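## Task

Arrange the rope flat on the table as a loop, either fully closed or open by at most about one finger's width, so that the aluminium cube and both steel parallels sit inside it. The result must hold on its own without the robot; finish by releasing the rope and moving the gripper away.

## Robot and tools

Robot: a single six-joint arm (wxai_follower, Trossen) with a two-finger parallel gripper and one camera on the wrist, cam_wrist (504x504 pixels). There is no second arm, so every command holds one row of numbers for this one arm.

Frames: results report the gripper in the scene frame. Its origin lies on the table surface straight under the arm base; +z is up, +x points out along the forward direction, +y is to the left when facing +x. The base may sit slightly tilted. end_effector_position (metres) is the pinch point midway between the finger pads, some 3 to 4 cm short of the fingertips; end_effector_quat_wxyz is its orientation. Fingers extend along the gripper's own +x and close along its y. The printed position can be inaccurate, especially far from the base.

execute_actions takes "actions", a list holding zero or one item, plus optional "pictures" (true/false; images come by default).
- Empty list: no command, just returns the current state.
- A move: {"rows": [[...]], "steps": n} with n from 1 to 15 (default 15); each step is 1/30 s. Each row is used for one step; if rows run out, the final row repeats. Up to 15 rows.
- A wait: {"steps": n} without rows, n up to 300, counted from the previous result; time spent writing counts toward it.
Each row is 7 numbers: absolute target angles in radians for waist, shoulder, elbow, wrist pitch, wrist yaw, wrist roll (same order as the Joint positions line), then the gripper opening. These are targets to reach, not offsets. Joint ranges: waist -3.054 to 3.054, shoulder 0.000 to 3.142, elbow 0.000 to 2.356, wrist pitch -1.571 to 1.571, wrist yaw -1.571 to 1.571, wrist roll -3.142 to 3.142. A target beyond a range end by more than 0.010 rad, and further out than the joint's last reported angle, gets the whole call refused (nothing moves). Targets past the real end are clipped to it, and a "joint sent to its limit" line may follow, possibly referring to an earlier move; missing that line does not prove there is room left.
Opening is a unitless value in [-1, 1]: +1 fully open (pad gap 0.088 m), empty fingers touch near -0.80, anything lower changes nothing. Full close takes at least about 0.5 s.

Motion limits: each step the commanded target is capped to a lead over the measured angle of 0.211 rad (waist, shoulder, elbow), 0.213 (wrist pitch), 0.267 (wrist yaw), 0.228 (wrist roll), and all targets are pulled back if they would put the gripper over 70 mm from where it is. Big moves therefore need several calls. Friction may leave joints short of target, particularly at long reach, and tiny changes may not move at all; compare Joint positions after each move. Between calls the arm keeps heading to the last row sent until it nearly stops or a step is HELD; then a new action is needed to push further.

Result lines: the state line (pose, linear m/s and angular rad/s velocities); Joint positions and Joint velocities in column order with the pad gap in m last; grip_measured, the finger opening on the command scale. Readings may be off by about 1 mm of opening throughout, and read up to about 3 mm (0.061) narrower while squeezing something hard. To hold an item, command roughly 0.07 below grip_measured; a smaller margin grips more gently. Items thinner than about 3 mm get proportionally less force. Pads push about 34 to 49 N each, briefly harder on first contact. "joint command not followed" means the clearance check (which treats mount blocks and posts as part of the arm) altered or blocked targets. HELD marks steps where all or part of your row was not sent. MOTOR HOT appears from 50 °C when holding loads heats motors; at 95 °C an OVER-TEMPERATURE FAULT holds the arm, and without cooling within 30 to 60 s power cuts and the arm goes limp, so avoid holding weight for long. Contact torque reaching a joint's load limit (waist 17.4, shoulder 21.6, elbow 21.5, wrist pitch 5.67, wrist yaw 5.65, wrist roll 5.3 N m, held weight included) stops the arm for 10 s and drops the rest of the call.

zoom_image: {"camera": "cam_wrist", "region": [x0, y0, x1, y1]} in pixels of the latest full image, top-left origin, at most 504 by 504; gives a closer look. Intrinsics: fx=fy=399.948, cx=249.663, cy=254.024; the camera sits near link wrist_camera_optical (+z forward, +x right, +y down), possibly off by about 24 mm and 5 degrees.

read_manual: optional "section" ("licences"); returns licence text only, moves nothing.

finished_scene: {"scene": n} closes the current scene by number, irreversibly, reports success, and loads the next task. Answering without any tool call ends everything.

Cautions: nothing may leave the table. Avoid drops, slips, slamming or hard pushes; loose objects may occasionally be nudged by outside disturbances. Move smoothly, release the rope, and lift clear before finishing.

Each tool is called after "Call:" by a JSON object that holds its "name" and its "arguments", one argument or row to a line.

## Session

Call:
{"name": "execute_actions", "arguments": {
  "actions": []
}}

Scene clock: 0.00 s of 4397.00 s.
end_effector_position=(+0.3203, -0.2382, +0.2686) grip_measured=+0.842 end_effector_quat_wxyz=(+0.746, -0.608, -0.055, +0.267) end_effector_velocity=(-0.003, +0.006, -0.002) end_effector_angular_velocity=(-0.005, +0.000, +0.028)
Joint positions: [-0.402  1.126  1.109 -0.586 -0.473 -2.407  0.08 ]
Joint velocities: [ 0.002 -0.002 -0.007 -0.022 -0.007 -0.022 -0.   ]
Heat: hottest wrist pitch 20 °C (+0.0 °C/min).

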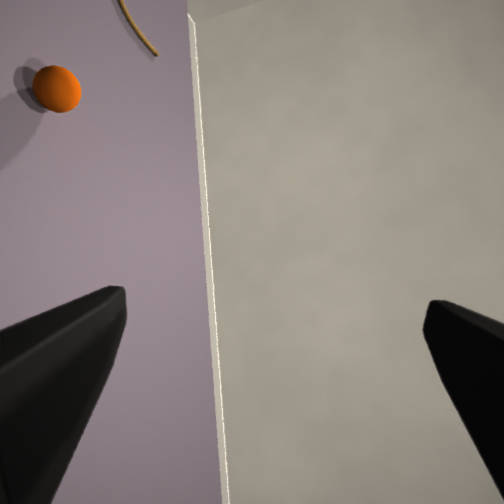

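Call:
{"name": "execute_actions", "arguments": {
  "actions": [
    {"rows":[[0.4,1.2,1.2,-1.2,0.5,0,1]]}
  ],
  "pictures": false
}}

Call:
{"name": "execute_actions", "arguments": {
  "actions": [
    {"steps":45}
  ]
}}

Scene clock: 15.33 s of 4397.00 s.
end_effector_position=(+0.2492, -0.1318, +0.2850) grip_measured=+1.000 end_effector_quat_wxyz=(+0.714, -0.482, +0.252, +0.441) end_effector_velocity=(-0.016, -0.006, +0.021) end_effector_angular_velocity=(+0.589, +0.635, -1.499)
Joint positions: [ 0.379  1.197  1.192 -1.188  0.465 -1.412  0.088]
Joint velocities: [ 0.281 -0.002  0.007 -0.11   0.388  1.985  0.   ]
Heat: hottest wrist pitch 20 °C (+0.0 °C/min).
Steps of this call (steps 1 to 90: nothing new was sent; then 11.83 s passed at rest; steps 91 to 105: all 15 steps of this action). Readings (joint positions):
91: [-0.375 1.137 1.127 -0.634 -0.400 -2.354]
92: [-0.317 1.151 1.152 -0.699 -0.317 -2.283]
94: [-0.189 1.176 1.181 -0.818 -0.165 -2.148]
98: [0.065 1.196 1.185 -1.068 0.146 -1.880]
105: the state above

Scene clock: 16.83 s of 4397.00 s.
end_effector_position=(+0.2479, -0.1331, +0.2857) grip_measured=+1.000 end_effector_quat_wxyz=(+0.859, +0.081, +0.478, +0.166) end_effector_velocity=(-0.002, -0.001, -0.003) end_effector_angular_velocity=(-0.015, +0.007, +0.008)
Joint positions: [ 0.398  1.197  1.192 -1.198  0.498 -0.003  0.088]
Joint velocities: [-0.002 -0.002 -0.007 -0.007  0.007 -0.007  0.   ]
Heat: hottest wrist pitch 20 °C (+0.0 °C/min).
Steps of this call (steps 1 to 45: the robot went on to your last target). Readings (joint positions):
1: [0.385 1.197 1.192 -1.191 0.476 -1.345]
2: [0.389 1.197 1.192 -1.194 0.483 -1.278]
4: [0.393 1.197 1.192 -1.196 0.491 -1.144]
8: [0.396 1.197 1.192 -1.197 0.496 -0.875]
45: the state above
The arm was judged still, so your last target was given up. Only a new action makes it travel on or press farther. Fingers that are still opening or closing keep moving.

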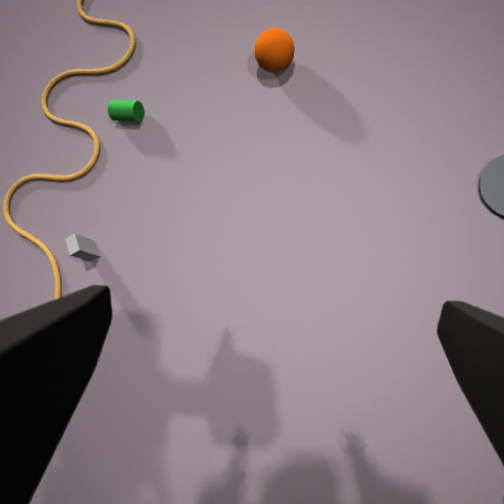

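Call:
{"name": "execute_actions", "arguments": {
  "actions": [
    {"rows":[[0.9,1.5,1.3,-1.5,0.3,0.5,1]]}
  ],
  "pictures": false
}}

Call:
{"name": "execute_actions", "arguments": {
  "actions": [
    {"steps":30}
  ]
}}

Scene clock: 30.80 s of 4397.00 s.
end_effector_position=(+0.1706, -0.0098, +0.3299) grip_measured=+1.000 end_effector_quat_wxyz=(+0.763, +0.028, +0.578, +0.288) end_effector_velocity=(-0.007, +0.001, -0.001) end_effector_angular_velocity=(+0.000, +0.041, -0.014)
Joint positions: [ 0.895  1.498  1.292 -1.497  0.301  0.493  0.088]
Joint velocities: [ 0.012  0.002 -0.002 -0.022 -0.022  0.051  0.   ]
Heat: hottest wrist pitch 21 °C (+1.9 °C/min).
Steps of this call (steps 1 to 90: nothing new was sent; then 10.47 s passed at rest; steps 91 to 105: all 15 steps of this action). Readings (joint positions):
91: [0.418 1.227 1.211 -1.249 0.475 0.049]
92: [0.469 1.268 1.245 -1.312 0.424 0.113]
94: [0.591 1.374 1.287 -1.397 0.356 0.244]
98: [0.824 1.499 1.290 -1.473 0.307 0.435]
105: the state above

Scene clock: 31.80 s of 4397.00 s.
end_effector_position=(+0.1700, -0.0096, +0.3302) grip_measured=+1.000 end_effector_quat_wxyz=(+0.763, +0.028, +0.578, +0.287) end_effector_velocity=(-0.000, +0.002, -0.002) end_effector_angular_velocity=(+0.001, +0.004, +0.009)
Joint positions: [ 0.898  1.498  1.292 -1.498  0.301  0.497  0.088]
Joint velocities: [-0.002  0.002 -0.007  0.007 -0.007 -0.007  0.   ]
Heat: hottest wrist pitch 21 °C (+1.9 °C/min).
Steps of this call (steps 1 to 15: the robot went on to your last target; steps 16 to 30: nothing new was sent). Readings (joint positions):
1: [0.895 1.498 1.292 -1.497 0.301 0.494]
2: [0.896 1.498 1.292 -1.497 0.301 0.495]
4: [0.897 1.498 1.292 -1.497 0.301 0.496]
8: [0.898 1.498 1.292 -1.498 0.301 0.497]
30: the state above
The arm was judged still, so your last target was given up. Only a new action makes it travel on or press farther. Fingers that are still opening or closing keep moving.

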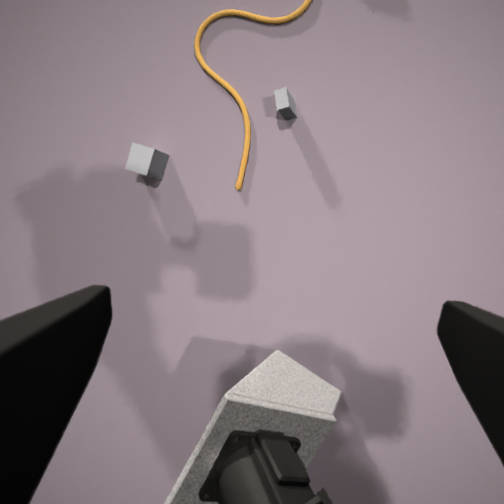

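Call:
{"name": "execute_actions", "arguments": {
  "actions": [
    {"rows":[[0.9,1.6,1.3,-1.0,0.3,0.2,1]]}
  ],
  "pictures": false
}}

Call:
{"name": "execute_actions", "arguments": {
  "actions": [
    {"steps":10}
  ]
}}

Scene clock: 43.67 s of 4397.00 s.
end_effector_position=(+0.2358, +0.0648, +0.3806) grip_measured=+1.000 end_effector_quat_wxyz=(+0.833, +0.051, +0.404, +0.376) end_effector_velocity=(+0.006, +0.006, +0.010) end_effector_angular_velocity=(+0.057, -0.033, +0.001)
Joint positions: [ 0.898  1.599  1.3   -1.006  0.3    0.204  0.088]
Joint velocities: [-0.002 -0.002 -0.002  0.066 -0.022 -0.022  0.   ]
Heat: hottest wrist pitch 21 °C (+1.4 °C/min).
Steps of this call (steps 1 to 90: nothing new was sent; then 8.37 s passed at rest; steps 91 to 105: all 15 steps of this action). Readings (joint positions):
91: [0.897 1.510 1.292 -1.469 0.301 0.446]
92: [0.898 1.523 1.294 -1.396 0.301 0.376]
94: [0.898 1.566 1.300 -1.257 0.301 0.284]
98: [0.898 1.602 1.300 -1.058 0.300 0.221]
105: the state above

Scene clock: 44.00 s of 4397.00 s.
end_effector_position=(+0.2364, +0.0652, +0.3813) grip_measured=+1.000 end_effector_quat_wxyz=(+0.833, +0.052, +0.402, +0.376) end_effector_velocity=(+0.001, -0.000, -0.000) end_effector_angular_velocity=(+0.007, -0.000, +0.002)
Joint positions: [ 0.898  1.599  1.3   -1.001  0.3    0.203  0.088]
Joint velocities: [-0.007 -0.002 -0.002  0.007 -0.007 -0.007  0.   ]
Heat: hottest wrist pitch 21 °C (+1.4 °C/min).
Steps of this call (steps 1 to 10: the robot went on to your last target). Readings (joint positions):
1: [0.898 1.599 1.300 -1.004 0.300 0.204]
2: [0.898 1.599 1.300 -1.003 0.300 0.203]
4: [0.898 1.599 1.300 -1.002 0.300 0.203]
8: [0.898 1.599 1.300 -1.001 0.300 0.203]
10: the state above

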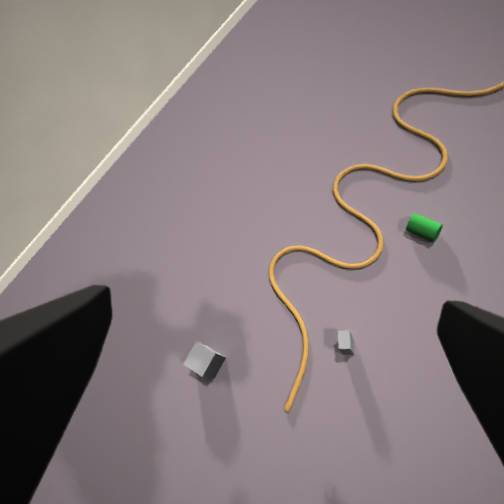

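Call:
{"name": "execute_actions", "arguments": {
  "actions": [
    {"rows":[[0.3,1.2,1.5,-1.3,0.8,-0.3,1]]}
  ],
  "pictures": false
}}

Call:
{"name": "execute_actions", "arguments": {
  "actions": [
    {"steps":15}
  ]
}}

Scene clock: 52.07 s of 4397.00 s.
end_effector_position=(+0.2655, -0.2227, +0.3383) grip_measured=+1.000 end_effector_quat_wxyz=(+0.903, -0.040, +0.422, +0.073) end_effector_velocity=(-0.120, -0.515, -0.231) end_effector_angular_velocity=(-0.566, +0.779, -1.286)
Joint positions: [ 0.402  1.233  1.487 -1.279  0.766 -0.253  0.088]
Joint velocities: [-1.502 -0.51   0.188 -0.242  0.549 -0.535  0.   ]
Heat: hottest wrist pitch 22 °C (+2.3 °C/min).
Steps of this call (steps 1 to 15: the robot went on to your last target; steps 16 to 90: nothing new was sent; then 4.57 s passed at rest; steps 91 to 105: all 15 steps of this action). Readings (joint positions):
91: [0.893 1.588 1.311 -1.019 0.316 0.178]
92: [0.875 1.579 1.324 -1.051 0.350 0.147]
94: [0.822 1.537 1.355 -1.105 0.422 0.088]
98: [0.703 1.418 1.422 -1.190 0.573 -0.037]
105: the state above

Scene clock: 52.57 s of 4397.00 s.
end_effector_position=(+0.2552, -0.2542, +0.3233) grip_measured=+1.000 end_effector_quat_wxyz=(+0.892, -0.042, +0.449, +0.034) end_effector_velocity=(-0.002, -0.002, +0.001) end_effector_angular_velocity=(+0.004, -0.005, +0.004)
Joint positions: [ 0.305  1.201  1.499 -1.298  0.798 -0.297  0.088]
Joint velocities: [-0.002 -0.007  0.007 -0.007 -0.007 -0.007  0.   ]
Heat: hottest wrist pitch 22 °C (+2.3 °C/min).
Steps of this call (steps 1 to 15: the robot went on to your last target). Readings (joint positions):
1: [0.360 1.218 1.492 -1.286 0.781 -0.266]
2: [0.335 1.208 1.496 -1.291 0.789 -0.276]
4: [0.315 1.199 1.499 -1.294 0.794 -0.287]
8: [0.308 1.201 1.499 -1.297 0.795 -0.295]
15: the state above

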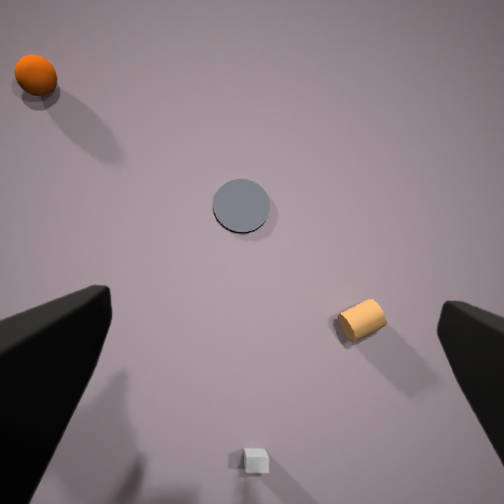

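Call:
{"name": "execute_actions", "arguments": {
  "actions": [
    {"rows":[[-0.413,1.214,1.049,-1.024,0.705,-0.555,1]]}
  ],
  "pictures": false
}}

Call:
{"name": "execute_actions", "arguments": {
  "actions": [
    {"steps":15}
  ]
}}

Scene clock: 64.07 s of 4397.00 s.
end_effector_position=(+0.1966, -0.2732, +0.1216) grip_measured=+1.000 end_effector_quat_wxyz=(+0.720, -0.010, +0.693, +0.004) end_effector_velocity=(-0.037, -0.017, -0.033) end_effector_angular_velocity=(+0.027, +0.143, -0.117)
Joint positions: [-0.396  1.219  1.064 -1.027  0.71  -0.55   0.088]
Joint velocities: [-0.198 -0.002 -0.032  0.007 -0.022 -0.007  0.   ]
Heat: hottest wrist pitch 22 °C (+2.0 °C/min).
Steps of this call (steps 1 to 15: the robot went on to your last target; steps 16 to 90: nothing new was sent; then 8.00 s passed at rest; steps 91 to 105: all 15 steps of this action). Readings (joint positions):
91: [0.278 1.199 1.465 -1.241 0.774 -0.353]
92: [0.221 1.190 1.418 -1.174 0.755 -0.411]
94: [0.109 1.195 1.321 -1.104 0.736 -0.477]
98: [-0.102 1.217 1.131 -1.050 0.710 -0.532]
105: the state above

Scene clock: 64.57 s of 4397.00 s.
end_effector_position=(+0.1942, -0.2738, +0.1191) grip_measured=+1.000 end_effector_quat_wxyz=(+0.717, -0.007, +0.697, +0.003) end_effector_velocity=(+0.000, +0.002, -0.001) end_effector_angular_velocity=(+0.006, -0.004, -0.010)
Joint positions: [-0.408  1.219  1.06  -1.026  0.707 -0.552  0.088]
Joint velocities: [-0.002 -0.002 -0.007  0.007 -0.007  0.007  0.   ]
Heat: hottest wrist pitch 22 °C (+2.0 °C/min).
Steps of this call (steps 1 to 15: the robot went on to your last target). Readings (joint positions):
1: [-0.400 1.219 1.063 -1.027 0.709 -0.551]
2: [-0.403 1.219 1.062 -1.026 0.708 -0.551]
4: [-0.405 1.219 1.061 -1.026 0.707 -0.552]
8: [-0.408 1.219 1.060 -1.026 0.707 -0.552]
15: the state above

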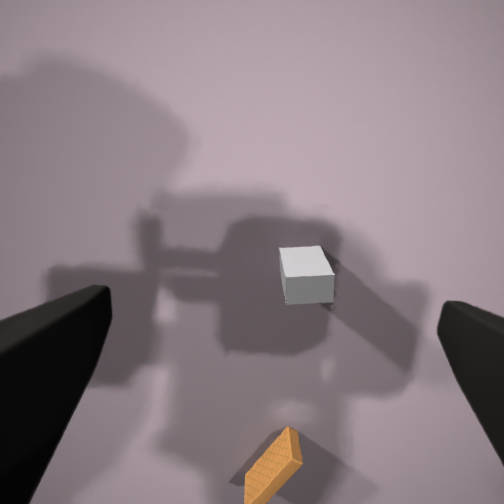

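Call:
{"name": "execute_actions", "arguments": {
  "actions": [
    {"rows":[[-0.48,1.225,1.02,-0.93,0.67,-0.63,1],[-0.48,1.225,1.02,-0.93,0.67,-0.63,1],[-0.48,1.225,1.02,-0.93,0.67,-0.63,1],[-0.56,1.24,0.975,-0.83,0.635,-0.72,1],[-0.56,1.24,0.975,-0.83,0.635,-0.72,1],[-0.56,1.24,0.975,-0.83,0.635,-0.72,1],[-0.64,1.253,0.935,-0.73,0.6,-0.8,1],[-0.64,1.253,0.935,-0.73,0.6,-0.8,1],[-0.64,1.253,0.935,-0.73,0.6,-0.8,1],[-0.712,1.264,0.897,-0.635,0.566,-0.881,1]]}
  ],
  "pictures": false
}}

Call:
{"name": "execute_actions", "arguments": {
  "actions": [
    {"steps":15}
  ]
}}

Scene clock: 79.73 s of 4397.00 s.
end_effector_position=(+0.1778, -0.2920, +0.0465) grip_measured=+1.000 end_effector_quat_wxyz=(+0.714, -0.004, +0.700, +0.002) end_effector_velocity=(-0.002, -0.004, -0.026) end_effector_angular_velocity=(-0.012, -0.048, +0.032)
Joint positions: [-0.703  1.255  0.91  -0.654  0.575 -0.865  0.088]
Joint velocities: [-0.095  0.007 -0.076  0.183 -0.081 -0.154  0.   ]
Heat: hottest wrist pitch 21 °C (+0.0 °C/min).
Steps of this call (steps 1 to 15: the robot went on to your last target; steps 16 to 90: nothing new was sent; then 11.67 s passed at rest; steps 91 to 105: all 15 steps of this action). Readings (joint positions):
91: [-0.417 1.219 1.054 -1.003 0.697 -0.572]
92: [-0.435 1.219 1.048 -0.976 0.688 -0.590]
94: [-0.471 1.220 1.029 -0.929 0.670 -0.632]
98: [-0.576 1.232 0.976 -0.801 0.626 -0.738]
105: the state above

Scene clock: 80.23 s of 4397.00 s.
end_effector_position=(+0.1791, -0.2937, +0.0456) grip_measured=+1.000 end_effector_quat_wxyz=(+0.717, -0.006, +0.697, +0.001) end_effector_velocity=(-0.002, +0.006, -0.001) end_effector_angular_velocity=(+0.021, +0.007, +0.024)
Joint positions: [-0.708  1.255  0.907 -0.637  0.568 -0.878  0.088]
Joint velocities: [ 0.002  0.002 -0.002 -0.022 -0.007 -0.007  0.   ]
Heat: hottest wrist pitch 21 °C (+0.0 °C/min).
Steps of this call (steps 1 to 15: the robot went on to your last target). Readings (joint positions):
1: [-0.705 1.255 0.908 -0.648 0.573 -0.869]
2: [-0.705 1.255 0.908 -0.644 0.571 -0.872]
4: [-0.706 1.255 0.908 -0.639 0.570 -0.875]
8: [-0.707 1.255 0.907 -0.638 0.569 -0.877]
15: the state above

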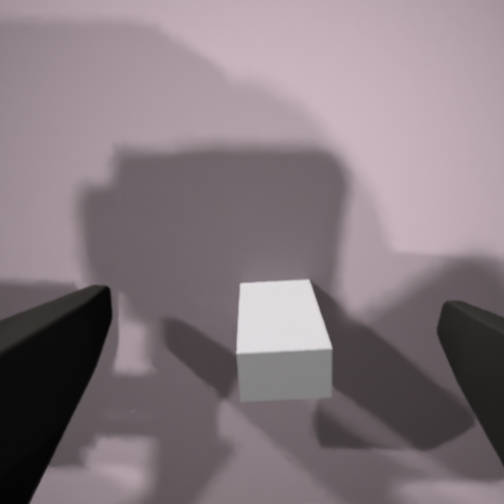

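Call:
{"name": "execute_actions", "arguments": {
  "actions": [
    {"rows":[[-0.712,1.264,0.897,-0.65,0.566,-0.881,-0.5]]}
  ],
  "pictures": false
}}

Call:
{"name": "execute_actions", "arguments": {
  "actions": [
    {"steps":10}
  ]
}}

Scene clock: 85.00 s of 4397.00 s.
end_effector_position=(+0.1775, -0.2916, +0.0453) grip_measured=-0.458 end_effector_quat_wxyz=(+0.715, -0.005, +0.699, +0.006) end_effector_velocity=(-0.001, +0.003, -0.001) end_effector_angular_velocity=(+0.019, -0.007, +0.006)
Joint positions: [-0.708  1.255  0.907 -0.649  0.567 -0.878  0.017]
Joint velocities: [-0.007 -0.002 -0.002 -0.007 -0.022 -0.007 -0.   ]
Heat: hottest wrist pitch 21 °C (+0.0 °C/min).
Steps of this call (steps 1 to 15: the robot went on to your last target; steps 16 to 90: nothing new was sent; then 1.27 s passed at rest; steps 91 to 105: all 15 steps of this action). Readings (joint positions):
91: [-0.708 1.255 0.907 -0.637 0.568 -0.878]
92: [-0.708 1.255 0.907 -0.640 0.568 -0.878]
94: [-0.708 1.255 0.907 -0.645 0.568 -0.878]
98: [-0.708 1.255 0.907 -0.647 0.568 -0.878]
105: the state above

Scene clock: 85.33 s of 4397.00 s.
end_effector_position=(+0.1775, -0.2916, +0.0453) grip_measured=-0.458 end_effector_quat_wxyz=(+0.715, -0.005, +0.699, +0.006) end_effector_velocity=(-0.000, +0.000, +0.001) end_effector_angular_velocity=(+0.006, -0.003, +0.007)
Joint positions: [-0.708  1.255  0.907 -0.649  0.567 -0.878  0.017]
Joint velocities: [-0.002 -0.002  0.002 -0.007 -0.007 -0.007 -0.   ]
Heat: hottest wrist pitch 21 °C (+0.0 °C/min).
Steps of this call (steps 1 to 10: the robot went on to your last target). Readings (joint positions):
1: [-0.708 1.255 0.907 -0.649 0.567 -0.878]
2: [-0.708 1.255 0.907 -0.649 0.567 -0.878]
4: [-0.708 1.255 0.907 -0.649 0.567 -0.878]
8: [-0.708 1.255 0.907 -0.649 0.567 -0.878]
10: the state above

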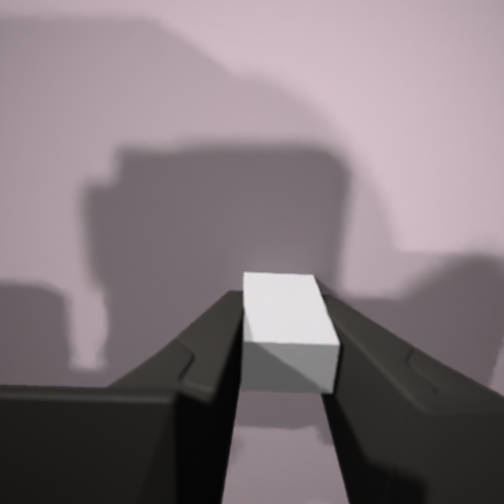

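Call:
{"name": "execute_actions", "arguments": {
  "actions": [
    {"rows":[[-0.64,1.253,0.935,-0.73,0.6,-0.8,-0.53],[-0.64,1.253,0.935,-0.73,0.6,-0.8,-0.53],[-0.56,1.24,0.975,-0.83,0.635,-0.72,-0.53],[-0.56,1.24,0.975,-0.83,0.635,-0.72,-0.53],[-0.48,1.225,1.02,-0.93,0.67,-0.63,-0.53],[-0.48,1.225,1.02,-0.93,0.67,-0.63,-0.53],[-0.4,1.22,1.05,-1.02,0.7,-0.55,-0.53],[-0.4,1.22,1.05,-1.02,0.7,-0.55,-0.53],[-0.3,1.32,1.08,-1.02,0.7,-0.45,-0.53],[-0.3,1.32,1.08,-1.02,0.7,-0.45,-0.53],[-0.2,1.44,1.11,-1.02,0.7,-0.33,-0.53],[-0.2,1.44,1.11,-1.02,0.7,-0.33,-0.53],[-0.1,1.56,1.14,-1.01,0.7,-0.2,-0.53],[-0.1,1.56,1.14,-1.01,0.7,-0.2,-0.53],[0,1.68,1.17,-1.0,0.7,-0.1,-0.53]]}
  ],
  "pictures": false
}}

Call:
{"name": "execute_actions", "arguments": {
  "actions": [
    {"rows":[[0.1,1.8,1.2,-1.0,0.7,0.05,-0.53],[0.1,1.8,1.2,-1.0,0.7,0.05,-0.53],[0.2,1.92,1.23,-0.99,0.7,0.17,-0.53],[0.2,1.92,1.23,-0.99,0.7,0.17,-0.53],[0.28,2.04,1.26,-0.98,0.7,0.29,-0.53],[0.28,2.04,1.26,-0.98,0.7,0.29,-0.53],[0.36,2.16,1.29,-0.97,0.69,0.4,-0.53],[0.36,2.16,1.29,-0.97,0.69,0.4,-0.53],[0.43,2.29,1.33,-0.95,0.68,0.52,-0.53],[0.43,2.29,1.33,-0.95,0.68,0.52,-0.53],[0.483,2.424,1.357,-0.938,0.677,0.638,-0.53]]}
  ],
  "pictures": false
}}

Call:
{"name": "execute_actions", "arguments": {
  "actions": [
    {"steps":15}
  ]
}}

Scene clock: 97.60 s of 4397.00 s.
end_effector_position=(+0.2709, -0.2076, +0.1235) grip_measured=-0.458 end_effector_quat_wxyz=(+0.736, +0.013, +0.677, +0.029) end_effector_velocity=(+0.336, +0.495, +0.021) end_effector_angular_velocity=(+0.318, +0.005, +0.243)
Joint positions: [-0.158  1.483  1.129 -1.001  0.7   -0.267  0.017]
Joint velocities: [ 1.404  1.575  0.295 -0.007 -0.022  1.663 -0.   ]
Heat: hottest wrist pitch 21 °C (+0.0 °C/min).
Steps of this call (steps 1 to 15: the robot went on to your last target; steps 16 to 90: nothing new was sent; then 8.77 s passed at rest; steps 91 to 105: all 15 steps of this action). Readings (joint positions):
91: [-0.700 1.255 0.910 -0.665 0.577 -0.861]
92: [-0.685 1.255 0.915 -0.689 0.584 -0.843]
94: [-0.628 1.255 0.935 -0.762 0.608 -0.783]
98: [-0.474 1.241 1.007 -0.934 0.668 -0.628]
105: the state above

Scene clock: 98.10 s of 4397.00 s.
end_effector_position=(+0.3433, +0.0687, +0.1484) grip_measured=-0.458 end_effector_quat_wxyz=(+0.754, +0.033, +0.656, +0.022) end_effector_velocity=(-0.157, +0.452, -0.282) end_effector_angular_velocity=(-0.495, +0.651, +0.221)
Joint positions: [ 0.472  2.236  1.353 -0.937  0.681  0.548  0.017]
Joint velocities: [ 0.515  1.707  0.222  0.037 -0.066  1.062  0.   ]
Heat: hottest wrist pitch 21 °C (+0.0 °C/min).
Steps of this call (steps 1 to 15: all 15 steps of this action). Readings (joint positions):
1: [-0.110 1.536 1.140 -1.001 0.700 -0.211]
2: [-0.061 1.589 1.153 -1.001 0.700 -0.156]
4: [0.037 1.688 1.181 -0.997 0.700 -0.049]
8: [0.221 1.876 1.243 -0.980 0.699 0.163]
15: the state above

Scene clock: 98.60 s of 4397.00 s.
end_effector_position=(+0.3176, +0.1027, +0.1012) grip_measured=-0.458 end_effector_quat_wxyz=(+0.716, -0.008, +0.698, +0.007) end_effector_velocity=(-0.002, -0.003, -0.001) end_effector_angular_velocity=(-0.012, +0.005, +0.013)
Joint positions: [ 0.484  2.422  1.353 -0.938  0.676  0.635  0.017]
Joint velocities: [-0.002 -0.002 -0.007 -0.007  0.007 -0.007 -0.   ]
Heat: hottest wrist pitch 21 °C (+0.0 °C/min).
Steps of this call (steps 1 to 15: the robot went on to your last target). Readings (joint positions):
1: [0.485 2.290 1.358 -0.936 0.679 0.575]
2: [0.492 2.336 1.358 -0.936 0.676 0.593]
4: [0.491 2.401 1.352 -0.939 0.671 0.615]
8: [0.484 2.424 1.350 -0.940 0.675 0.631]
15: the state above

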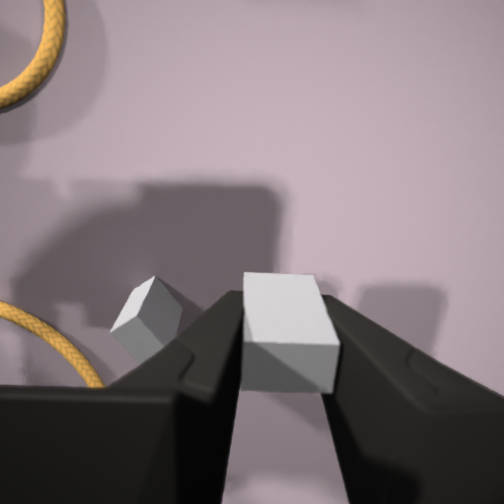

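Call:
{"name": "execute_actions", "arguments": {
  "actions": [
    {"rows":[[0.459,2.438,1.333,-0.88,0.686,0.61,-0.53],[0.459,2.438,1.333,-0.88,0.686,0.61,-0.53],[0.459,2.438,1.333,-0.88,0.686,0.61,-0.53],[0.435,2.452,1.31,-0.826,0.695,0.58,-0.53],[0.435,2.452,1.31,-0.826,0.695,0.58,-0.53],[0.435,2.452,1.31,-0.826,0.695,0.58,-0.53],[0.41,2.466,1.286,-0.77,0.705,0.55,-0.53],[0.41,2.466,1.286,-0.77,0.705,0.55,-0.53],[0.41,2.466,1.286,-0.77,0.705,0.55,-0.53],[0.386,2.48,1.263,-0.714,0.714,0.52,-0.53]]}
  ],
  "pictures": false
}}

Call:
{"name": "execute_actions", "arguments": {
  "actions": [
    {"steps":15}
  ]
}}

Scene clock: 103.97 s of 4397.00 s.
end_effector_position=(+0.3227, +0.1013, +0.0527) grip_measured=-0.458 end_effector_quat_wxyz=(+0.717, -0.001, +0.697, +0.005) end_effector_velocity=(-0.004, -0.002, -0.022) end_effector_angular_velocity=(-0.011, +0.000, +0.011)
Joint positions: [ 0.388  2.471  1.273 -0.726  0.71   0.528  0.017]
Joint velocities: [-0.037  0.022 -0.051  0.095  0.022 -0.051 -0.   ]
Heat: hottest shoulder 21 °C (+0.0 °C/min).
Steps of this call (steps 1 to 15: the robot went on to your last target; steps 16 to 90: nothing new was sent; then 1.87 s passed at rest; steps 91 to 105: all 15 steps of this action). Readings (joint positions):
91: [0.483 2.422 1.351 -0.929 0.677 0.632]
92: [0.480 2.422 1.350 -0.911 0.678 0.627]
94: [0.469 2.426 1.344 -0.882 0.684 0.612]
98: [0.435 2.441 1.316 -0.810 0.696 0.575]
105: the state above

Scene clock: 104.47 s of 4397.00 s.
end_effector_position=(+0.3239, +0.1018, +0.0522) grip_measured=-0.458 end_effector_quat_wxyz=(+0.719, +0.000, +0.695, +0.005) end_effector_velocity=(-0.000, -0.001, +0.000) end_effector_angular_velocity=(+0.006, +0.007, -0.022)
Joint positions: [ 0.387  2.472  1.271 -0.715  0.712  0.523  0.017]
Joint velocities: [-0.002 -0.002  0.002 -0.007 -0.007  0.022  0.   ]
Heat: hottest shoulder 21 °C (+0.0 °C/min).
Steps of this call (steps 1 to 15: the robot went on to your last target). Readings (joint positions):
1: [0.387 2.472 1.272 -0.723 0.710 0.527]
2: [0.387 2.472 1.271 -0.720 0.710 0.525]
4: [0.387 2.472 1.271 -0.717 0.712 0.524]
8: [0.387 2.472 1.271 -0.717 0.712 0.523]
15: the state above

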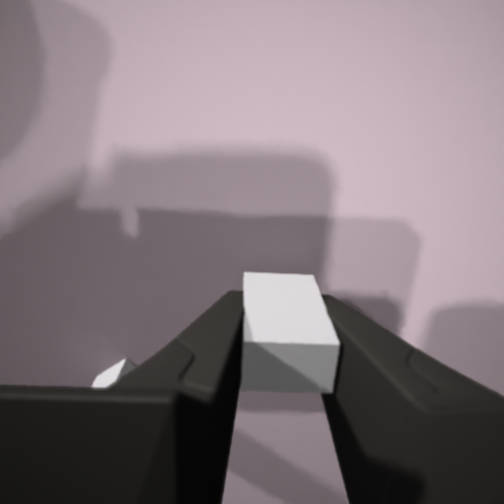

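Call:
{"name": "execute_actions", "arguments": {
  "actions": [
    {"rows":[[0.38,2.49,1.252,-0.71,0.716,0.52,-0.53]]}
  ],
  "pictures": false
}}

Scene clock: 107.47 s of 4397.00 s.
end_effector_position=(+0.3194, +0.1020, +0.0476) grip_measured=-0.458 end_effector_quat_wxyz=(+0.715, -0.005, +0.699, +0.005) end_effector_velocity=(-0.004, -0.002, -0.000) end_effector_angular_velocity=(-0.003, +0.020, +0.020)
Joint positions: [ 0.384  2.48   1.261 -0.712  0.714  0.523  0.017]
Joint velocities: [-0.002 -0.002 -0.002 -0.022 -0.007 -0.007 -0.   ]
Heat: hottest waist 21 °C (-1.0 °C/min).
Steps of this call (steps 1 to 15: the robot went on to your last target; steps 16 to 75: nothing new was sent; steps 76 to 90: all 15 steps of this action). Readings (joint positions):
76: [0.387 2.472 1.270 -0.714 0.712 0.523]
77: [0.387 2.473 1.268 -0.713 0.713 0.523]
79: [0.386 2.475 1.265 -0.713 0.713 0.523]
83: [0.384 2.480 1.261 -0.712 0.713 0.523]
90: the state above

Call:
{"name": "execute_actions", "arguments": {
  "actions": [
    {"rows":[[0.38,2.49,1.252,-0.71,0.716,0.52,-0.2],[0.38,2.49,1.252,-0.71,0.716,0.52,-0.2],[0.38,2.49,1.252,-0.71,0.716,0.52,-0.2],[0.38,2.49,1.252,-0.71,0.716,0.52,-0.2],[0.38,2.49,1.252,-0.71,0.716,0.52,-0.2],[0.41,2.46,1.29,-0.77,0.705,0.55,-0.2],[0.41,2.46,1.29,-0.77,0.705,0.55,-0.2],[0.435,2.445,1.315,-0.826,0.695,0.58,-0.2],[0.435,2.445,1.315,-0.826,0.695,0.58,-0.2],[0.459,2.43,1.34,-0.88,0.686,0.61,-0.2],[0.459,2.43,1.34,-0.88,0.686,0.61,-0.2],[0.49,2.415,1.365,-0.94,0.677,0.64,-0.2]]}
  ],
  "pictures": false
}}

Call:
{"name": "execute_actions", "arguments": {
  "actions": [
    {"rows":[[0.6,2.47,1.38,-0.94,0.61,0.75,1],[0.6,2.47,1.38,-0.94,0.61,0.75,1],[0.72,2.55,1.4,-0.94,0.55,0.86,1],[0.72,2.55,1.4,-0.94,0.55,0.86,1],[0.84,2.63,1.42,-0.94,0.48,0.97,1],[0.84,2.63,1.42,-0.94,0.48,0.97,1],[0.95,2.71,1.44,-0.94,0.42,1.08,1],[0.95,2.71,1.44,-0.94,0.42,1.08,1],[1.062,2.80,1.459,-0.947,0.352,1.195,1]]}
  ],
  "pictures": false
}}

Call:
{"name": "execute_actions", "arguments": {
  "actions": [
    {"steps":12}
  ]
}}

Scene clock: 118.43 s of 4397.00 s.
end_effector_position=(+0.3200, +0.1049, +0.0993) grip_measured=-0.204 end_effector_quat_wxyz=(+0.721, -0.007, +0.693, +0.008) end_effector_velocity=(+0.043, +0.014, +0.155) end_effector_angular_velocity=(+0.107, -0.275, -0.078)
Joint positions: [ 0.483  2.426  1.349 -0.912  0.683  0.624  0.029]
Joint velocities: [ 0.256 -0.212  0.217 -0.256 -0.022  0.154  0.001]
Heat: hottest waist 22 °C (+0.0 °C/min).
Steps of this call (steps 1 to 15: the robot went on to your last target; steps 16 to 90: nothing new was sent; then 7.47 s passed at rest; steps 91 to 105: all 15 steps of this action). Readings (joint positions):
91: [0.384 2.480 1.261 -0.712 0.714 0.523]
92: [0.384 2.480 1.261 -0.712 0.714 0.523]
94: [0.384 2.480 1.261 -0.711 0.714 0.523]
98: [0.396 2.476 1.275 -0.762 0.709 0.544]
105: the state above

Scene clock: 118.93 s of 4397.00 s.
end_effector_position=(+0.1618, +0.2682, +0.1112) grip_measured=+0.995 end_effector_quat_wxyz=(+0.720, -0.015, +0.694, +0.017) end_effector_velocity=(-0.156, +0.039, -0.060) end_effector_angular_velocity=(-0.271, -0.024, +0.121)
Joint positions: [ 1.064  2.779  1.446 -0.946  0.362  1.165  0.088]
Joint velocities: [ 0.437  0.315 -0.002 -0.066 -0.168  0.315  0.006]
Heat: hottest waist 22 °C (+0.0 °C/min).
Steps of this call (steps 1 to 15: all 15 steps of this action). Readings (joint positions):
1: [0.496 2.425 1.358 -0.923 0.673 0.655]
2: [0.517 2.427 1.367 -0.926 0.655 0.686]
4: [0.589 2.462 1.388 -0.931 0.613 0.766]
8: [0.779 2.585 1.418 -0.933 0.505 0.935]
15: the state above

Scene clock: 119.33 s of 4397.00 s.
end_effector_position=(+0.1605, +0.2698, +0.1089) grip_measured=+1.000 end_effector_quat_wxyz=(+0.717, -0.007, +0.697, +0.008) end_effector_velocity=(+0.002, +0.000, +0.000) end_effector_angular_velocity=(+0.004, -0.008, +0.003)
Joint positions: [ 1.064  2.79   1.452 -0.947  0.355  1.192  0.088]
Joint velocities: [-0.002 -0.002 -0.002  0.007  0.007 -0.007  0.   ]
Heat: hottest waist 22 °C (+0.0 °C/min).
Steps of this call (steps 1 to 12: the robot went on to your last target). Readings (joint positions):
1: [1.073 2.787 1.446 -0.947 0.358 1.173]
2: [1.074 2.790 1.446 -0.947 0.357 1.179]
4: [1.069 2.790 1.447 -0.947 0.357 1.187]
8: [1.064 2.790 1.452 -0.947 0.356 1.191]
12: the state above

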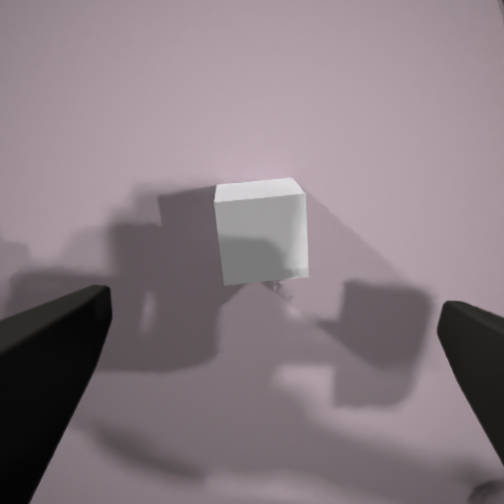

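Call:
{"name": "execute_actions", "arguments": {
  "actions": [
    {"rows":[[1.04,2.825,1.43,-0.89,0.366,1.15,1],[1.04,2.825,1.43,-0.89,0.366,1.15,1],[1.04,2.825,1.43,-0.89,0.366,1.15,1],[1.02,2.855,1.405,-0.83,0.38,1.11,1],[1.02,2.855,1.405,-0.83,0.38,1.11,1],[1.02,2.855,1.405,-0.83,0.38,1.11,1],[1.0,2.885,1.38,-0.775,0.394,1.07,1],[1.0,2.885,1.38,-0.775,0.394,1.07,1],[1.0,2.885,1.38,-0.775,0.394,1.07,1],[0.974,2.911,1.351,-0.719,0.407,1.035,1]]}
  ],
  "pictures": false
}}

Call:
{"name": "execute_actions", "arguments": {
  "actions": [
    {"rows":[[0.974,2.911,1.351,-0.719,0.407,1.035,0.2]],"steps":10}
  ]
}}

Scene clock: 127.27 s of 4397.00 s.
end_effector_position=(+0.1659, +0.2715, +0.0464) grip_measured=+1.000 end_effector_quat_wxyz=(+0.715, -0.033, +0.697, +0.036) end_effector_velocity=(+0.028, +0.030, -0.001) end_effector_angular_velocity=(+0.138, -0.123, -0.006)
Joint positions: [ 0.981  2.894  1.367 -0.73   0.403  1.044  0.088]
Joint velocities: [-0.017 -0.002 -0.002  0.198  0.066 -0.081  0.   ]
Heat: hottest waist 22 °C (+0.0 °C/min).
Steps of this call (steps 1 to 30: the robot went on to your last target; steps 31 to 90: nothing new was sent; then 4.43 s passed at rest; steps 91 to 105: all 15 steps of this action). Readings (joint positions):
91: [1.062 2.792 1.451 -0.939 0.355 1.186]
92: [1.059 2.795 1.450 -0.921 0.356 1.176]
94: [1.050 2.807 1.444 -0.891 0.364 1.154]
98: [1.021 2.843 1.414 -0.817 0.382 1.102]
105: the state above

Scene clock: 127.60 s of 4397.00 s.
end_effector_position=(+0.1668, +0.2727, +0.0454) grip_measured=+0.227 end_effector_quat_wxyz=(+0.717, -0.032, +0.696, +0.039) end_effector_velocity=(-0.002, -0.005, -0.004) end_effector_angular_velocity=(-0.011, +0.022, -0.009)
Joint positions: [ 0.979  2.895  1.364 -0.717  0.405  1.038  0.05 ]
Joint velocities: [-0.012  0.002 -0.007 -0.007 -0.007  0.007 -0.016]
Heat: hottest waist 22 °C (+0.0 °C/min).
Steps of this call (steps 1 to 10: all 10 steps of this action). Readings (joint positions):
1: [0.980 2.894 1.367 -0.723 0.405 1.042]
2: [0.980 2.894 1.366 -0.722 0.405 1.041]
4: [0.980 2.895 1.366 -0.718 0.404 1.039]
8: [0.979 2.895 1.364 -0.718 0.405 1.038]
10: the state above

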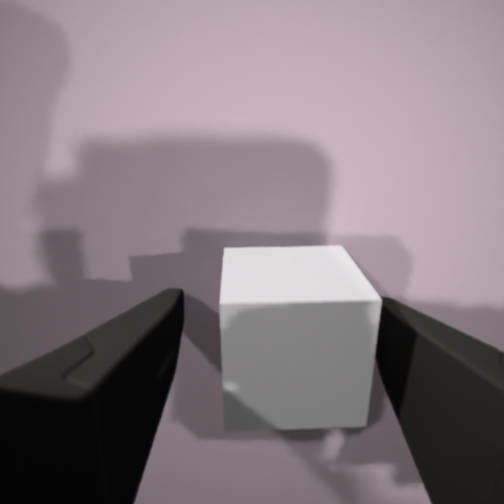

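Call:
{"name": "execute_actions", "arguments": {
  "actions": [
    {"rows":[[0.979,2.893,1.364,-0.719,0.405,1.035,-0.25]],"steps":12}
  ],
  "pictures": false
}}

Scene clock: 131.37 s of 4397.00 s.
end_effector_position=(+0.1667, +0.2725, +0.0453) grip_measured=-0.220 end_effector_quat_wxyz=(+0.717, -0.032, +0.696, +0.039) end_effector_velocity=(-0.003, -0.004, -0.000) end_effector_angular_velocity=(-0.015, +0.017, -0.001)
Joint positions: [ 0.979  2.895  1.364 -0.718  0.405  1.038  0.028]
Joint velocities: [-0.002 -0.002 -0.002 -0.022 -0.007  0.007 -0.   ]
Heat: hottest waist 22 °C (+0.0 °C/min).
Steps of this call (steps 1 to 15: the robot went on to your last target; steps 16 to 90: nothing new was sent; then 0.37 s passed at rest; steps 91 to 102: all 12 steps of this action). Readings (joint positions):
91: [0.979 2.895 1.364 -0.718 0.405 1.038]
92: [0.979 2.895 1.364 -0.718 0.405 1.038]
94: [0.979 2.895 1.364 -0.718 0.405 1.038]
98: [0.979 2.895 1.364 -0.718 0.405 1.038]
102: the state above

Call:
{"name": "execute_actions", "arguments": {
  "actions": [
    {"rows":[[1.0,2.87,1.39,-0.775,0.394,1.04,-0.29],[1.0,2.87,1.39,-0.775,0.394,1.04,-0.29],[1.02,2.84,1.415,-0.83,0.38,1.04,-0.29],[1.02,2.84,1.415,-0.83,0.38,1.04,-0.29],[1.04,2.81,1.44,-0.89,0.366,1.04,-0.29],[1.04,2.81,1.44,-0.89,0.366,1.04,-0.29],[1.06,2.78,1.46,-0.95,0.352,1.04,-0.29],[1.06,2.78,1.46,-0.95,0.352,1.04,-0.29],[1.0,2.68,1.41,-0.94,0.4,1.0,-0.29],[1.0,2.68,1.41,-0.94,0.4,1.0,-0.29],[0.92,2.58,1.35,-0.93,0.45,0.95,-0.29],[0.92,2.58,1.35,-0.93,0.45,0.95,-0.29],[0.83,2.48,1.28,-0.92,0.5,0.9,-0.29],[0.83,2.48,1.28,-0.92,0.5,0.9,-0.29],[0.74,2.4,1.22,-0.9,0.55,0.83,-0.29]]}
  ],
  "pictures": false
}}

Call:
{"name": "execute_actions", "arguments": {
  "actions": [
    {"rows":[[0.74,2.4,1.22,-0.9,0.55,0.83,-0.29],[0.65,2.32,1.16,-0.885,0.6,0.77,-0.29],[0.65,2.32,1.16,-0.885,0.6,0.77,-0.29],[0.57,2.26,1.1,-0.87,0.64,0.7,-0.29],[0.57,2.26,1.1,-0.87,0.64,0.7,-0.29],[0.496,2.208,1.051,-0.858,0.671,0.65,-0.29]]}
  ]
}}

Call:
{"name": "execute_actions", "arguments": {
  "actions": [
    {"rows":[[0.465,2.227,1.025,-0.79,0.683,0.61,-0.29],[0.465,2.227,1.025,-0.79,0.683,0.61,-0.29],[0.465,2.227,1.025,-0.79,0.683,0.61,-0.29],[0.435,2.247,1.0,-0.72,0.695,0.58,-0.29],[0.435,2.247,1.0,-0.72,0.695,0.58,-0.29],[0.435,2.247,1.0,-0.72,0.695,0.58,-0.29],[0.405,2.266,0.974,-0.65,0.706,0.545,-0.29],[0.405,2.266,0.974,-0.65,0.706,0.545,-0.29],[0.405,2.266,0.974,-0.65,0.706,0.545,-0.29],[0.374,2.29,0.942,-0.584,0.718,0.51,-0.29]]}
  ],
  "pictures": false
}}

Call:
{"name": "execute_actions", "arguments": {
  "actions": [
    {"steps":10}
  ]
}}

Scene clock: 147.77 s of 4397.00 s.
end_effector_position=(+0.2221, +0.2128, +0.1411) grip_measured=-0.220 end_effector_quat_wxyz=(+0.737, -0.009, +0.673, +0.061) end_effector_velocity=(+0.380, -0.458, +0.061) end_effector_angular_velocity=(+0.282, -0.136, -0.520)
Joint positions: [ 0.89   2.535  1.329 -0.915  0.475  0.919  0.028]
Joint velocities: [-1.365 -1.487 -0.813  0.256  0.74  -0.93  -0.   ]
Heat: hottest shoulder 25 °C (+4.0 °C/min).
Steps of this call (steps 1 to 15: the robot went on to your last target; steps 16 to 90: nothing new was sent; then 12.90 s passed at rest; steps 91 to 105: all 15 steps of this action). Readings (joint positions):
91: [0.980 2.893 1.367 -0.729 0.404 1.038]
92: [0.984 2.892 1.371 -0.746 0.402 1.038]
94: [0.997 2.881 1.382 -0.790 0.391 1.038]
98: [1.037 2.829 1.424 -0.895 0.366 1.038]
105: the state above

Scene clock: 148.27 s of 4397.00 s.
end_effector_position=(+0.2653, +0.0699, +0.0991) grip_measured=-0.220 end_effector_quat_wxyz=(+0.714, -0.005, +0.700, +0.006) end_effector_velocity=(-0.002, -0.005, +0.002) end_effector_angular_velocity=(-0.015, -0.023, +0.052)
Joint positions: [ 0.496  2.22   1.062 -0.86   0.666  0.656  0.028]
Joint velocities: [ 0.007 -0.027 -0.027  0.007  0.022 -0.051  0.   ]
Heat: hottest shoulder 25 °C (+4.1 °C/min).
Steps of this call (steps 1 to 15: all 15 steps of this action). Readings (joint positions):
1: [0.844 2.490 1.303 -0.910 0.500 0.892]
2: [0.796 2.444 1.274 -0.902 0.525 0.862]
4: [0.700 2.364 1.213 -0.889 0.575 0.799]
8: [0.530 2.246 1.100 -0.871 0.650 0.692]
15: the state above

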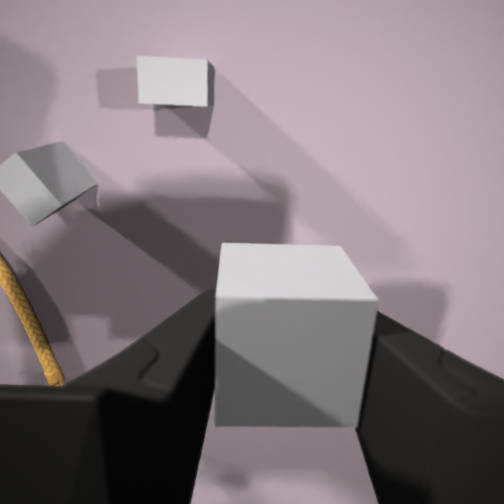

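Scene clock: 148.77 s of 4397.00 s.
end_effector_position=(+0.2648, +0.0673, +0.0459) grip_measured=-0.220 end_effector_quat_wxyz=(+0.714, -0.004, +0.700, +0.005) end_effector_velocity=(-0.020, -0.003, -0.031) end_effector_angular_velocity=(-0.029, +0.036, +0.062)
Joint positions: [ 0.377  2.281  0.952 -0.599  0.713  0.519  0.028]
Joint velocities: [-0.046  0.046 -0.085  0.11   0.022 -0.081  0.   ]
Heat: hottest shoulder 25 °C (+4.0 °C/min).
Steps of this call (steps 1 to 15: all 15 steps of this action). Readings (joint positions):
1: [0.494 2.219 1.056 -0.844 0.670 0.644]
2: [0.489 2.219 1.050 -0.825 0.673 0.635]
4: [0.475 2.222 1.037 -0.792 0.680 0.615]
8: [0.432 2.240 1.004 -0.701 0.696 0.573]
15: the state above

Scene clock: 149.10 s of 4397.00 s.
end_effector_position=(+0.2660, +0.0680, +0.0452) grip_measured=-0.220 end_effector_quat_wxyz=(+0.716, -0.003, +0.698, +0.005) end_effector_velocity=(-0.000, +0.002, +0.001) end_effector_angular_velocity=(+0.023, +0.005, +0.013)
Joint positions: [ 0.376  2.282  0.949 -0.586  0.716  0.513  0.028]
Joint velocities: [-0.002 -0.007 -0.002  0.007 -0.022 -0.022  0.   ]
Heat: hottest shoulder 25 °C (+4.0 °C/min).
Steps of this call (steps 1 to 10: the robot went on to your last target). Readings (joint positions):
1: [0.376 2.282 0.950 -0.595 0.714 0.517]
2: [0.376 2.282 0.949 -0.591 0.714 0.516]
4: [0.376 2.282 0.949 -0.587 0.716 0.514]
8: [0.376 2.282 0.949 -0.586 0.716 0.513]
10: the state above

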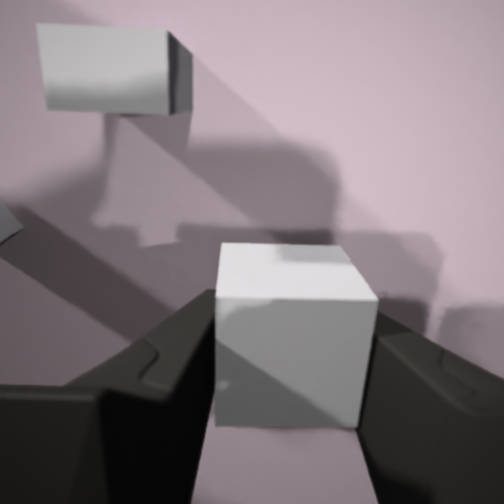

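Call:
{"name": "execute_actions", "arguments": {
  "actions": [
    {"rows":[[0.365,2.295,0.937,-0.575,0.72,0.51,-0.29],[0.365,2.295,0.937,-0.575,0.72,0.51,-0.29],[0.365,2.295,0.937,-0.575,0.72,0.51,-0.29],[0.365,2.295,0.937,-0.575,0.72,0.51,-0.29],[0.365,2.295,0.937,-0.575,0.72,0.51,-0.29],[0.365,2.295,0.937,-0.575,0.72,0.51,-0.29],[0.365,2.295,0.937,-0.575,0.72,0.51,-0.29],[0.365,2.295,0.937,-0.575,0.72,0.51,0.1]],"steps":13}
  ],
  "pictures": false
}}

Call:
{"name": "execute_actions", "arguments": {
  "actions": [
    {"rows":[[0.405,2.26,0.98,-0.65,0.706,0.545,0.1],[0.405,2.26,0.98,-0.65,0.706,0.545,0.1],[0.435,2.24,1.01,-0.72,0.695,0.58,0.1],[0.435,2.24,1.01,-0.72,0.695,0.58,0.1],[0.465,2.22,1.03,-0.79,0.683,0.61,0.1],[0.465,2.22,1.03,-0.79,0.683,0.61,0.1],[0.5,2.2,1.06,-0.86,0.67,0.61,0.1],[0.5,2.2,1.06,-0.86,0.67,0.61,0.1],[0.55,2.2,1.15,-0.95,0.67,0.6,1],[0.55,2.2,1.15,-0.95,0.67,0.6,1],[0.6,2.2,1.75,-1.05,0.65,0.3,1]]}
  ],
  "pictures": false
}}

Call:
{"name": "execute_actions", "arguments": {
  "actions": [
    {"steps":25}
  ]
}}

Scene clock: 159.40 s of 4397.00 s.
end_effector_position=(+0.2657, +0.0673, +0.0425) grip_measured=+0.054 end_effector_quat_wxyz=(+0.715, -0.001, +0.699, +0.002) end_effector_velocity=(-0.001, +0.003, -0.000) end_effector_angular_velocity=(+0.021, +0.008, +0.016)
Joint positions: [ 0.369  2.286  0.946 -0.576  0.718  0.513  0.042]
Joint velocities: [-0.002 -0.002 -0.002  0.007 -0.022 -0.022  0.025]
Heat: hottest shoulder 24 °C (+3.0 °C/min).
Steps of this call (steps 1 to 30: the robot went on to your last target; steps 31 to 90: nothing new was sent; then 6.87 s passed at rest; steps 91 to 103: all 13 steps of this action). Readings (joint positions):
91: [0.376 2.283 0.949 -0.583 0.716 0.513]
92: [0.374 2.283 0.948 -0.581 0.716 0.513]
94: [0.371 2.284 0.947 -0.578 0.717 0.513]
98: [0.369 2.286 0.946 -0.577 0.717 0.513]
103: the state above

Scene clock: 159.90 s of 4397.00 s.
end_effector_position=(+0.3182, +0.0883, +0.1798) grip_measured=+0.848 end_effector_quat_wxyz=(+0.758, -0.085, +0.635, +0.127) end_effector_velocity=(+0.412, +0.076, +0.493) end_effector_angular_velocity=(+0.845, -1.126, -0.058)
Joint positions: [ 0.594  2.213  1.351 -1.018  0.654  0.359  0.081]
Joint velocities: [ 0.247 -0.037  1.824 -0.271 -0.037 -0.681  0.126]
Heat: hottest shoulder 24 °C (+3.0 °C/min).
Steps of this call (steps 1 to 15: all 15 steps of this action). Readings (joint positions):
1: [0.371 2.285 0.950 -0.591 0.718 0.518]
2: [0.378 2.283 0.955 -0.612 0.716 0.525]
4: [0.403 2.271 0.973 -0.668 0.706 0.551]
8: [0.467 2.228 1.026 -0.795 0.684 0.594]
15: the state above

Scene clock: 160.73 s of 4397.00 s.
end_effector_position=(+0.4042, +0.0723, +0.2916) grip_measured=+1.000 end_effector_quat_wxyz=(+0.839, +0.032, +0.529, +0.122) end_effector_velocity=(-0.002, -0.001, -0.001) end_effector_angular_velocity=(-0.001, +0.007, +0.012)
Joint positions: [ 0.604  2.193  1.747 -1.049  0.652  0.303  0.088]
Joint velocities: [-0.002 -0.002 -0.002 -0.007 -0.007 -0.007  0.   ]
Heat: hottest shoulder 24 °C (+3.0 °C/min).
Steps of this call (steps 1 to 25: the robot went on to your last target). Readings (joint positions):
1: [0.601 2.212 1.412 -1.027 0.654 0.342]
2: [0.604 2.211 1.472 -1.033 0.653 0.330]
4: [0.604 2.211 1.590 -1.040 0.652 0.316]
8: [0.604 2.194 1.727 -1.042 0.652 0.306]
25: the state above

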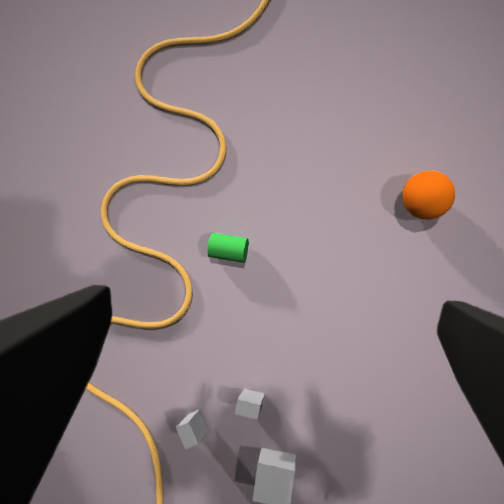

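Call:
{"name": "execute_actions", "arguments": {
  "actions": [
    {"rows":[[0.56,2.3,1.78,-0.87,0.69,0.22,1],[0.56,2.3,1.78,-0.87,0.69,0.22,1],[0.56,2.3,1.78,-0.87,0.69,0.22,1],[0.52,2.44,1.82,-0.69,0.735,0.15,1],[0.52,2.44,1.82,-0.69,0.735,0.15,1],[0.52,2.44,1.82,-0.69,0.735,0.15,1],[0.48,2.58,1.85,-0.51,0.78,0.07,1],[0.48,2.58,1.85,-0.51,0.78,0.07,1],[0.48,2.58,1.85,-0.51,0.78,0.07,1],[0.44,2.72,1.885,-0.34,0.82,0,1],[0.44,2.72,1.885,-0.34,0.82,0,1],[0.44,2.72,1.885,-0.34,0.82,0,1],[0.403,2.852,1.918,-0.163,0.859,-0.076,1]]}
  ],
  "pictures": false
}}

Call:
{"name": "execute_actions", "arguments": {
  "actions": [
    {"steps":20}
  ]
}}

Scene clock: 175.63 s of 4397.00 s.
end_effector_position=(+0.5320, +0.1643, +0.1388) grip_measured=+1.000 end_effector_quat_wxyz=(+0.888, +0.001, +0.459, +0.029) end_effector_velocity=(+0.136, +0.172, -0.449) end_effector_angular_velocity=(-0.248, -0.185, -0.367)
Joint positions: [ 0.433  2.744  1.891 -0.298  0.831 -0.026  0.088]
Joint velocities: [-0.388  1.258  0.256  1.678  0.256 -0.593  0.   ]
Heat: hottest waist 24 °C (+2.0 °C/min).
Steps of this call (steps 1 to 15: the robot went on to your last target; steps 16 to 90: nothing new was sent; then 11.40 s passed at rest; steps 91 to 105: all 15 steps of this action). Readings (joint positions):
91: [0.602 2.207 1.748 -1.021 0.659 0.282]
92: [0.596 2.223 1.758 -0.961 0.669 0.263]
94: [0.580 2.276 1.782 -0.887 0.687 0.228]
98: [0.528 2.430 1.823 -0.677 0.741 0.139]
105: the state above

Scene clock: 176.30 s of 4397.00 s.
end_effector_position=(+0.5404, +0.1787, +0.1019) grip_measured=+1.000 end_effector_quat_wxyz=(+0.892, -0.003, +0.452, +0.009) end_effector_velocity=(-0.004, +0.001, -0.003) end_effector_angular_velocity=(-0.009, +0.010, +0.002)
Joint positions: [ 0.405  2.851  1.915 -0.163  0.857 -0.073  0.088]
Joint velocities: [ 0.002  0.002 -0.007 -0.007  0.007  0.007  0.   ]
Heat: hottest waist 24 °C (+2.0 °C/min).
Steps of this call (steps 1 to 20: the robot went on to your last target). Readings (joint positions):
1: [0.421 2.780 1.897 -0.255 0.837 -0.041]
2: [0.412 2.807 1.898 -0.230 0.842 -0.051]
4: [0.399 2.841 1.898 -0.201 0.849 -0.063]
8: [0.399 2.853 1.901 -0.172 0.855 -0.071]
20: the state above

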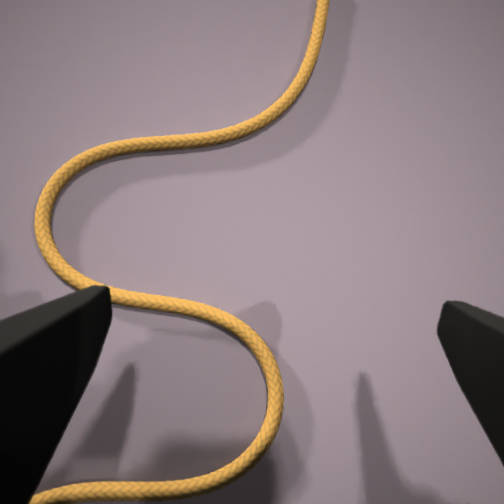

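Call:
{"name": "execute_actions", "arguments": {
  "actions": [
    {"rows":[[0.4,2.83,1.85,-0.11,0.855,-0.09,0.3],[0.4,2.83,1.85,-0.11,0.855,-0.09,0],[0.4,2.83,1.85,-0.11,0.855,-0.09,-0.2],[0.39,2.82,1.78,-0.05,0.85,-0.11,-0.2],[0.39,2.82,1.78,-0.05,0.85,-0.11,-0.2],[0.39,2.82,1.78,-0.05,0.85,-0.11,-0.2],[0.39,2.82,1.78,-0.05,0.85,-0.11,-0.2],[0.365,2.84,1.73,0.05,0.84,-0.135,-0.2],[0.365,2.84,1.73,0.05,0.84,-0.135,-0.2],[0.365,2.84,1.73,0.05,0.84,-0.135,-0.2],[0.365,2.84,1.73,0.05,0.84,-0.135,-0.2],[0.342,2.861,1.69,0.13,0.829,-0.156,-0.2]]}
  ],
  "pictures": false
}}

Call:
{"name": "execute_actions", "arguments": {
  "actions": [
    {"steps":15}
  ]
}}

Scene clock: 185.73 s of 4397.00 s.
end_effector_position=(+0.5251, +0.1728, +0.0592) grip_measured=-0.189 end_effector_quat_wxyz=(+0.896, +0.003, +0.444, +0.003) end_effector_velocity=(-0.025, -0.029, -0.125) end_effector_angular_velocity=(-0.013, +0.128, -0.050)
Joint positions: [ 0.353  2.839  1.715  0.104  0.836 -0.146  0.03 ]
Joint velocities: [-0.183  0.085 -0.178  0.256 -0.037 -0.066 -0.006]
Heat: hottest waist 27 °C (+5.1 °C/min).
Steps of this call (steps 1 to 15: the robot went on to your last target; steps 16 to 90: nothing new was sent; then 5.93 s passed at rest; steps 91 to 105: all 15 steps of this action). Readings (joint positions):
91: [0.405 2.849 1.906 -0.148 0.857 -0.077]
92: [0.405 2.845 1.894 -0.137 0.857 -0.080]
94: [0.405 2.839 1.864 -0.105 0.856 -0.089]
98: [0.398 2.829 1.796 -0.039 0.850 -0.110]
105: the state above

Scene clock: 186.23 s of 4397.00 s.
end_effector_position=(+0.5222, +0.1731, +0.0495) grip_measured=-0.197 end_effector_quat_wxyz=(+0.894, +0.002, +0.447, +0.003) end_effector_velocity=(+0.003, -0.003, +0.002) end_effector_angular_velocity=(-0.002, -0.012, -0.015)
Joint positions: [ 0.343  2.849  1.7    0.129  0.831 -0.153  0.029]
Joint velocities: [-0.002 -0.002 -0.002  0.022  0.007 -0.007 -0.   ]
Heat: hottest waist 27 °C (+5.0 °C/min).
Steps of this call (steps 1 to 15: the robot went on to your last target). Readings (joint positions):
1: [0.348 2.841 1.710 0.111 0.835 -0.149]
2: [0.345 2.844 1.707 0.116 0.834 -0.150]
4: [0.342 2.848 1.702 0.122 0.833 -0.152]
8: [0.343 2.849 1.700 0.128 0.831 -0.153]
15: the state above

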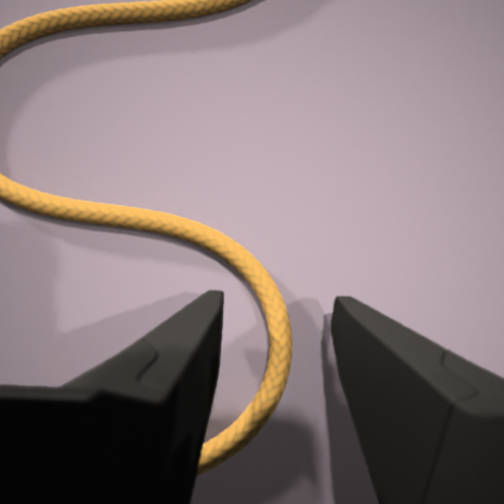

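Call:
{"name": "execute_actions", "arguments": {
  "actions": [
    {"rows":[[0.323,2.877,1.676,0.17,0.822,-0.175,-0.2]]}
  ]
}}

Scene clock: 193.93 s of 4397.00 s.
end_effector_position=(+0.5229, +0.1731, +0.0439) grip_measured=-0.197 end_effector_quat_wxyz=(+0.896, +0.003, +0.443, +0.003) end_effector_velocity=(-0.002, +0.000, -0.002) end_effector_angular_velocity=(-0.003, +0.008, +0.017)
Joint positions: [ 0.333  2.858  1.689  0.17   0.824 -0.172  0.029]
Joint velocities: [-0.002 -0.002 -0.007 -0.007 -0.007 -0.007 -0.   ]
Heat: hottest waist 28 °C (+5.0 °C/min).
Steps of this call (steps 1 to 15: the robot went on to your last target; steps 16 to 90: nothing new was sent; then 4.20 s passed at rest; steps 91 to 105: all 15 steps of this action). Readings (joint positions):
91: [0.342 2.850 1.697 0.139 0.830 -0.158]
92: [0.341 2.852 1.695 0.150 0.827 -0.162]
94: [0.336 2.855 1.692 0.160 0.826 -0.168]
98: [0.333 2.858 1.690 0.169 0.824 -0.171]
105: the state above

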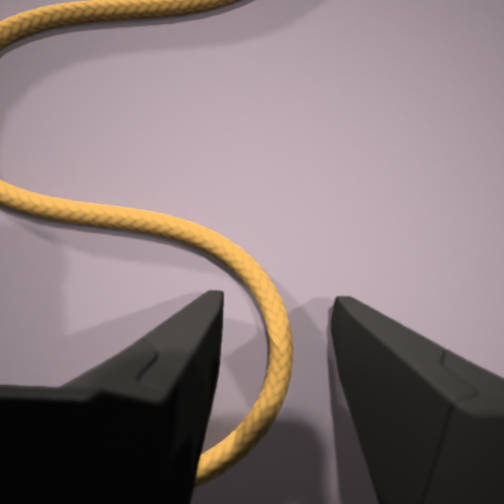

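Likely touching the table. Close.

Call:
{"name": "execute_actions", "arguments": {
  "actions": [
    {"rows":[[0.333,2.86,1.689,0.17,0.824,-0.172,-0.76]]}
  ]
}}

Scene clock: 199.33 s of 4397.00 s.
end_effector_position=(+0.5229, +0.1737, +0.0445) grip_measured=-0.732 end_effector_quat_wxyz=(+0.897, +0.003, +0.443, +0.004) end_effector_velocity=(-0.003, -0.002, -0.003) end_effector_angular_velocity=(-0.009, +0.018, +0.003)
Joint positions: [ 0.335  2.858  1.689  0.17   0.823 -0.172  0.003]
Joint velocities: [-0.002 -0.002 -0.002 -0.022  0.007  0.007  0.   ]
Heat: hottest waist 29 °C (+5.0 °C/min).
Steps of this call (steps 1 to 15: the robot went on to your last target; steps 16 to 90: nothing new was sent; then 1.90 s passed at rest; steps 91 to 105: all 15 steps of this action). Readings (joint positions):
91: [0.333 2.858 1.689 0.170 0.823 -0.172]
92: [0.334 2.858 1.689 0.170 0.823 -0.172]
94: [0.335 2.858 1.689 0.170 0.823 -0.172]
98: [0.335 2.858 1.689 0.170 0.823 -0.172]
105: the state above

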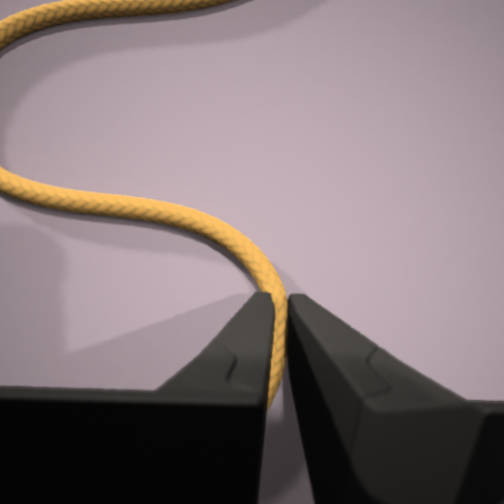

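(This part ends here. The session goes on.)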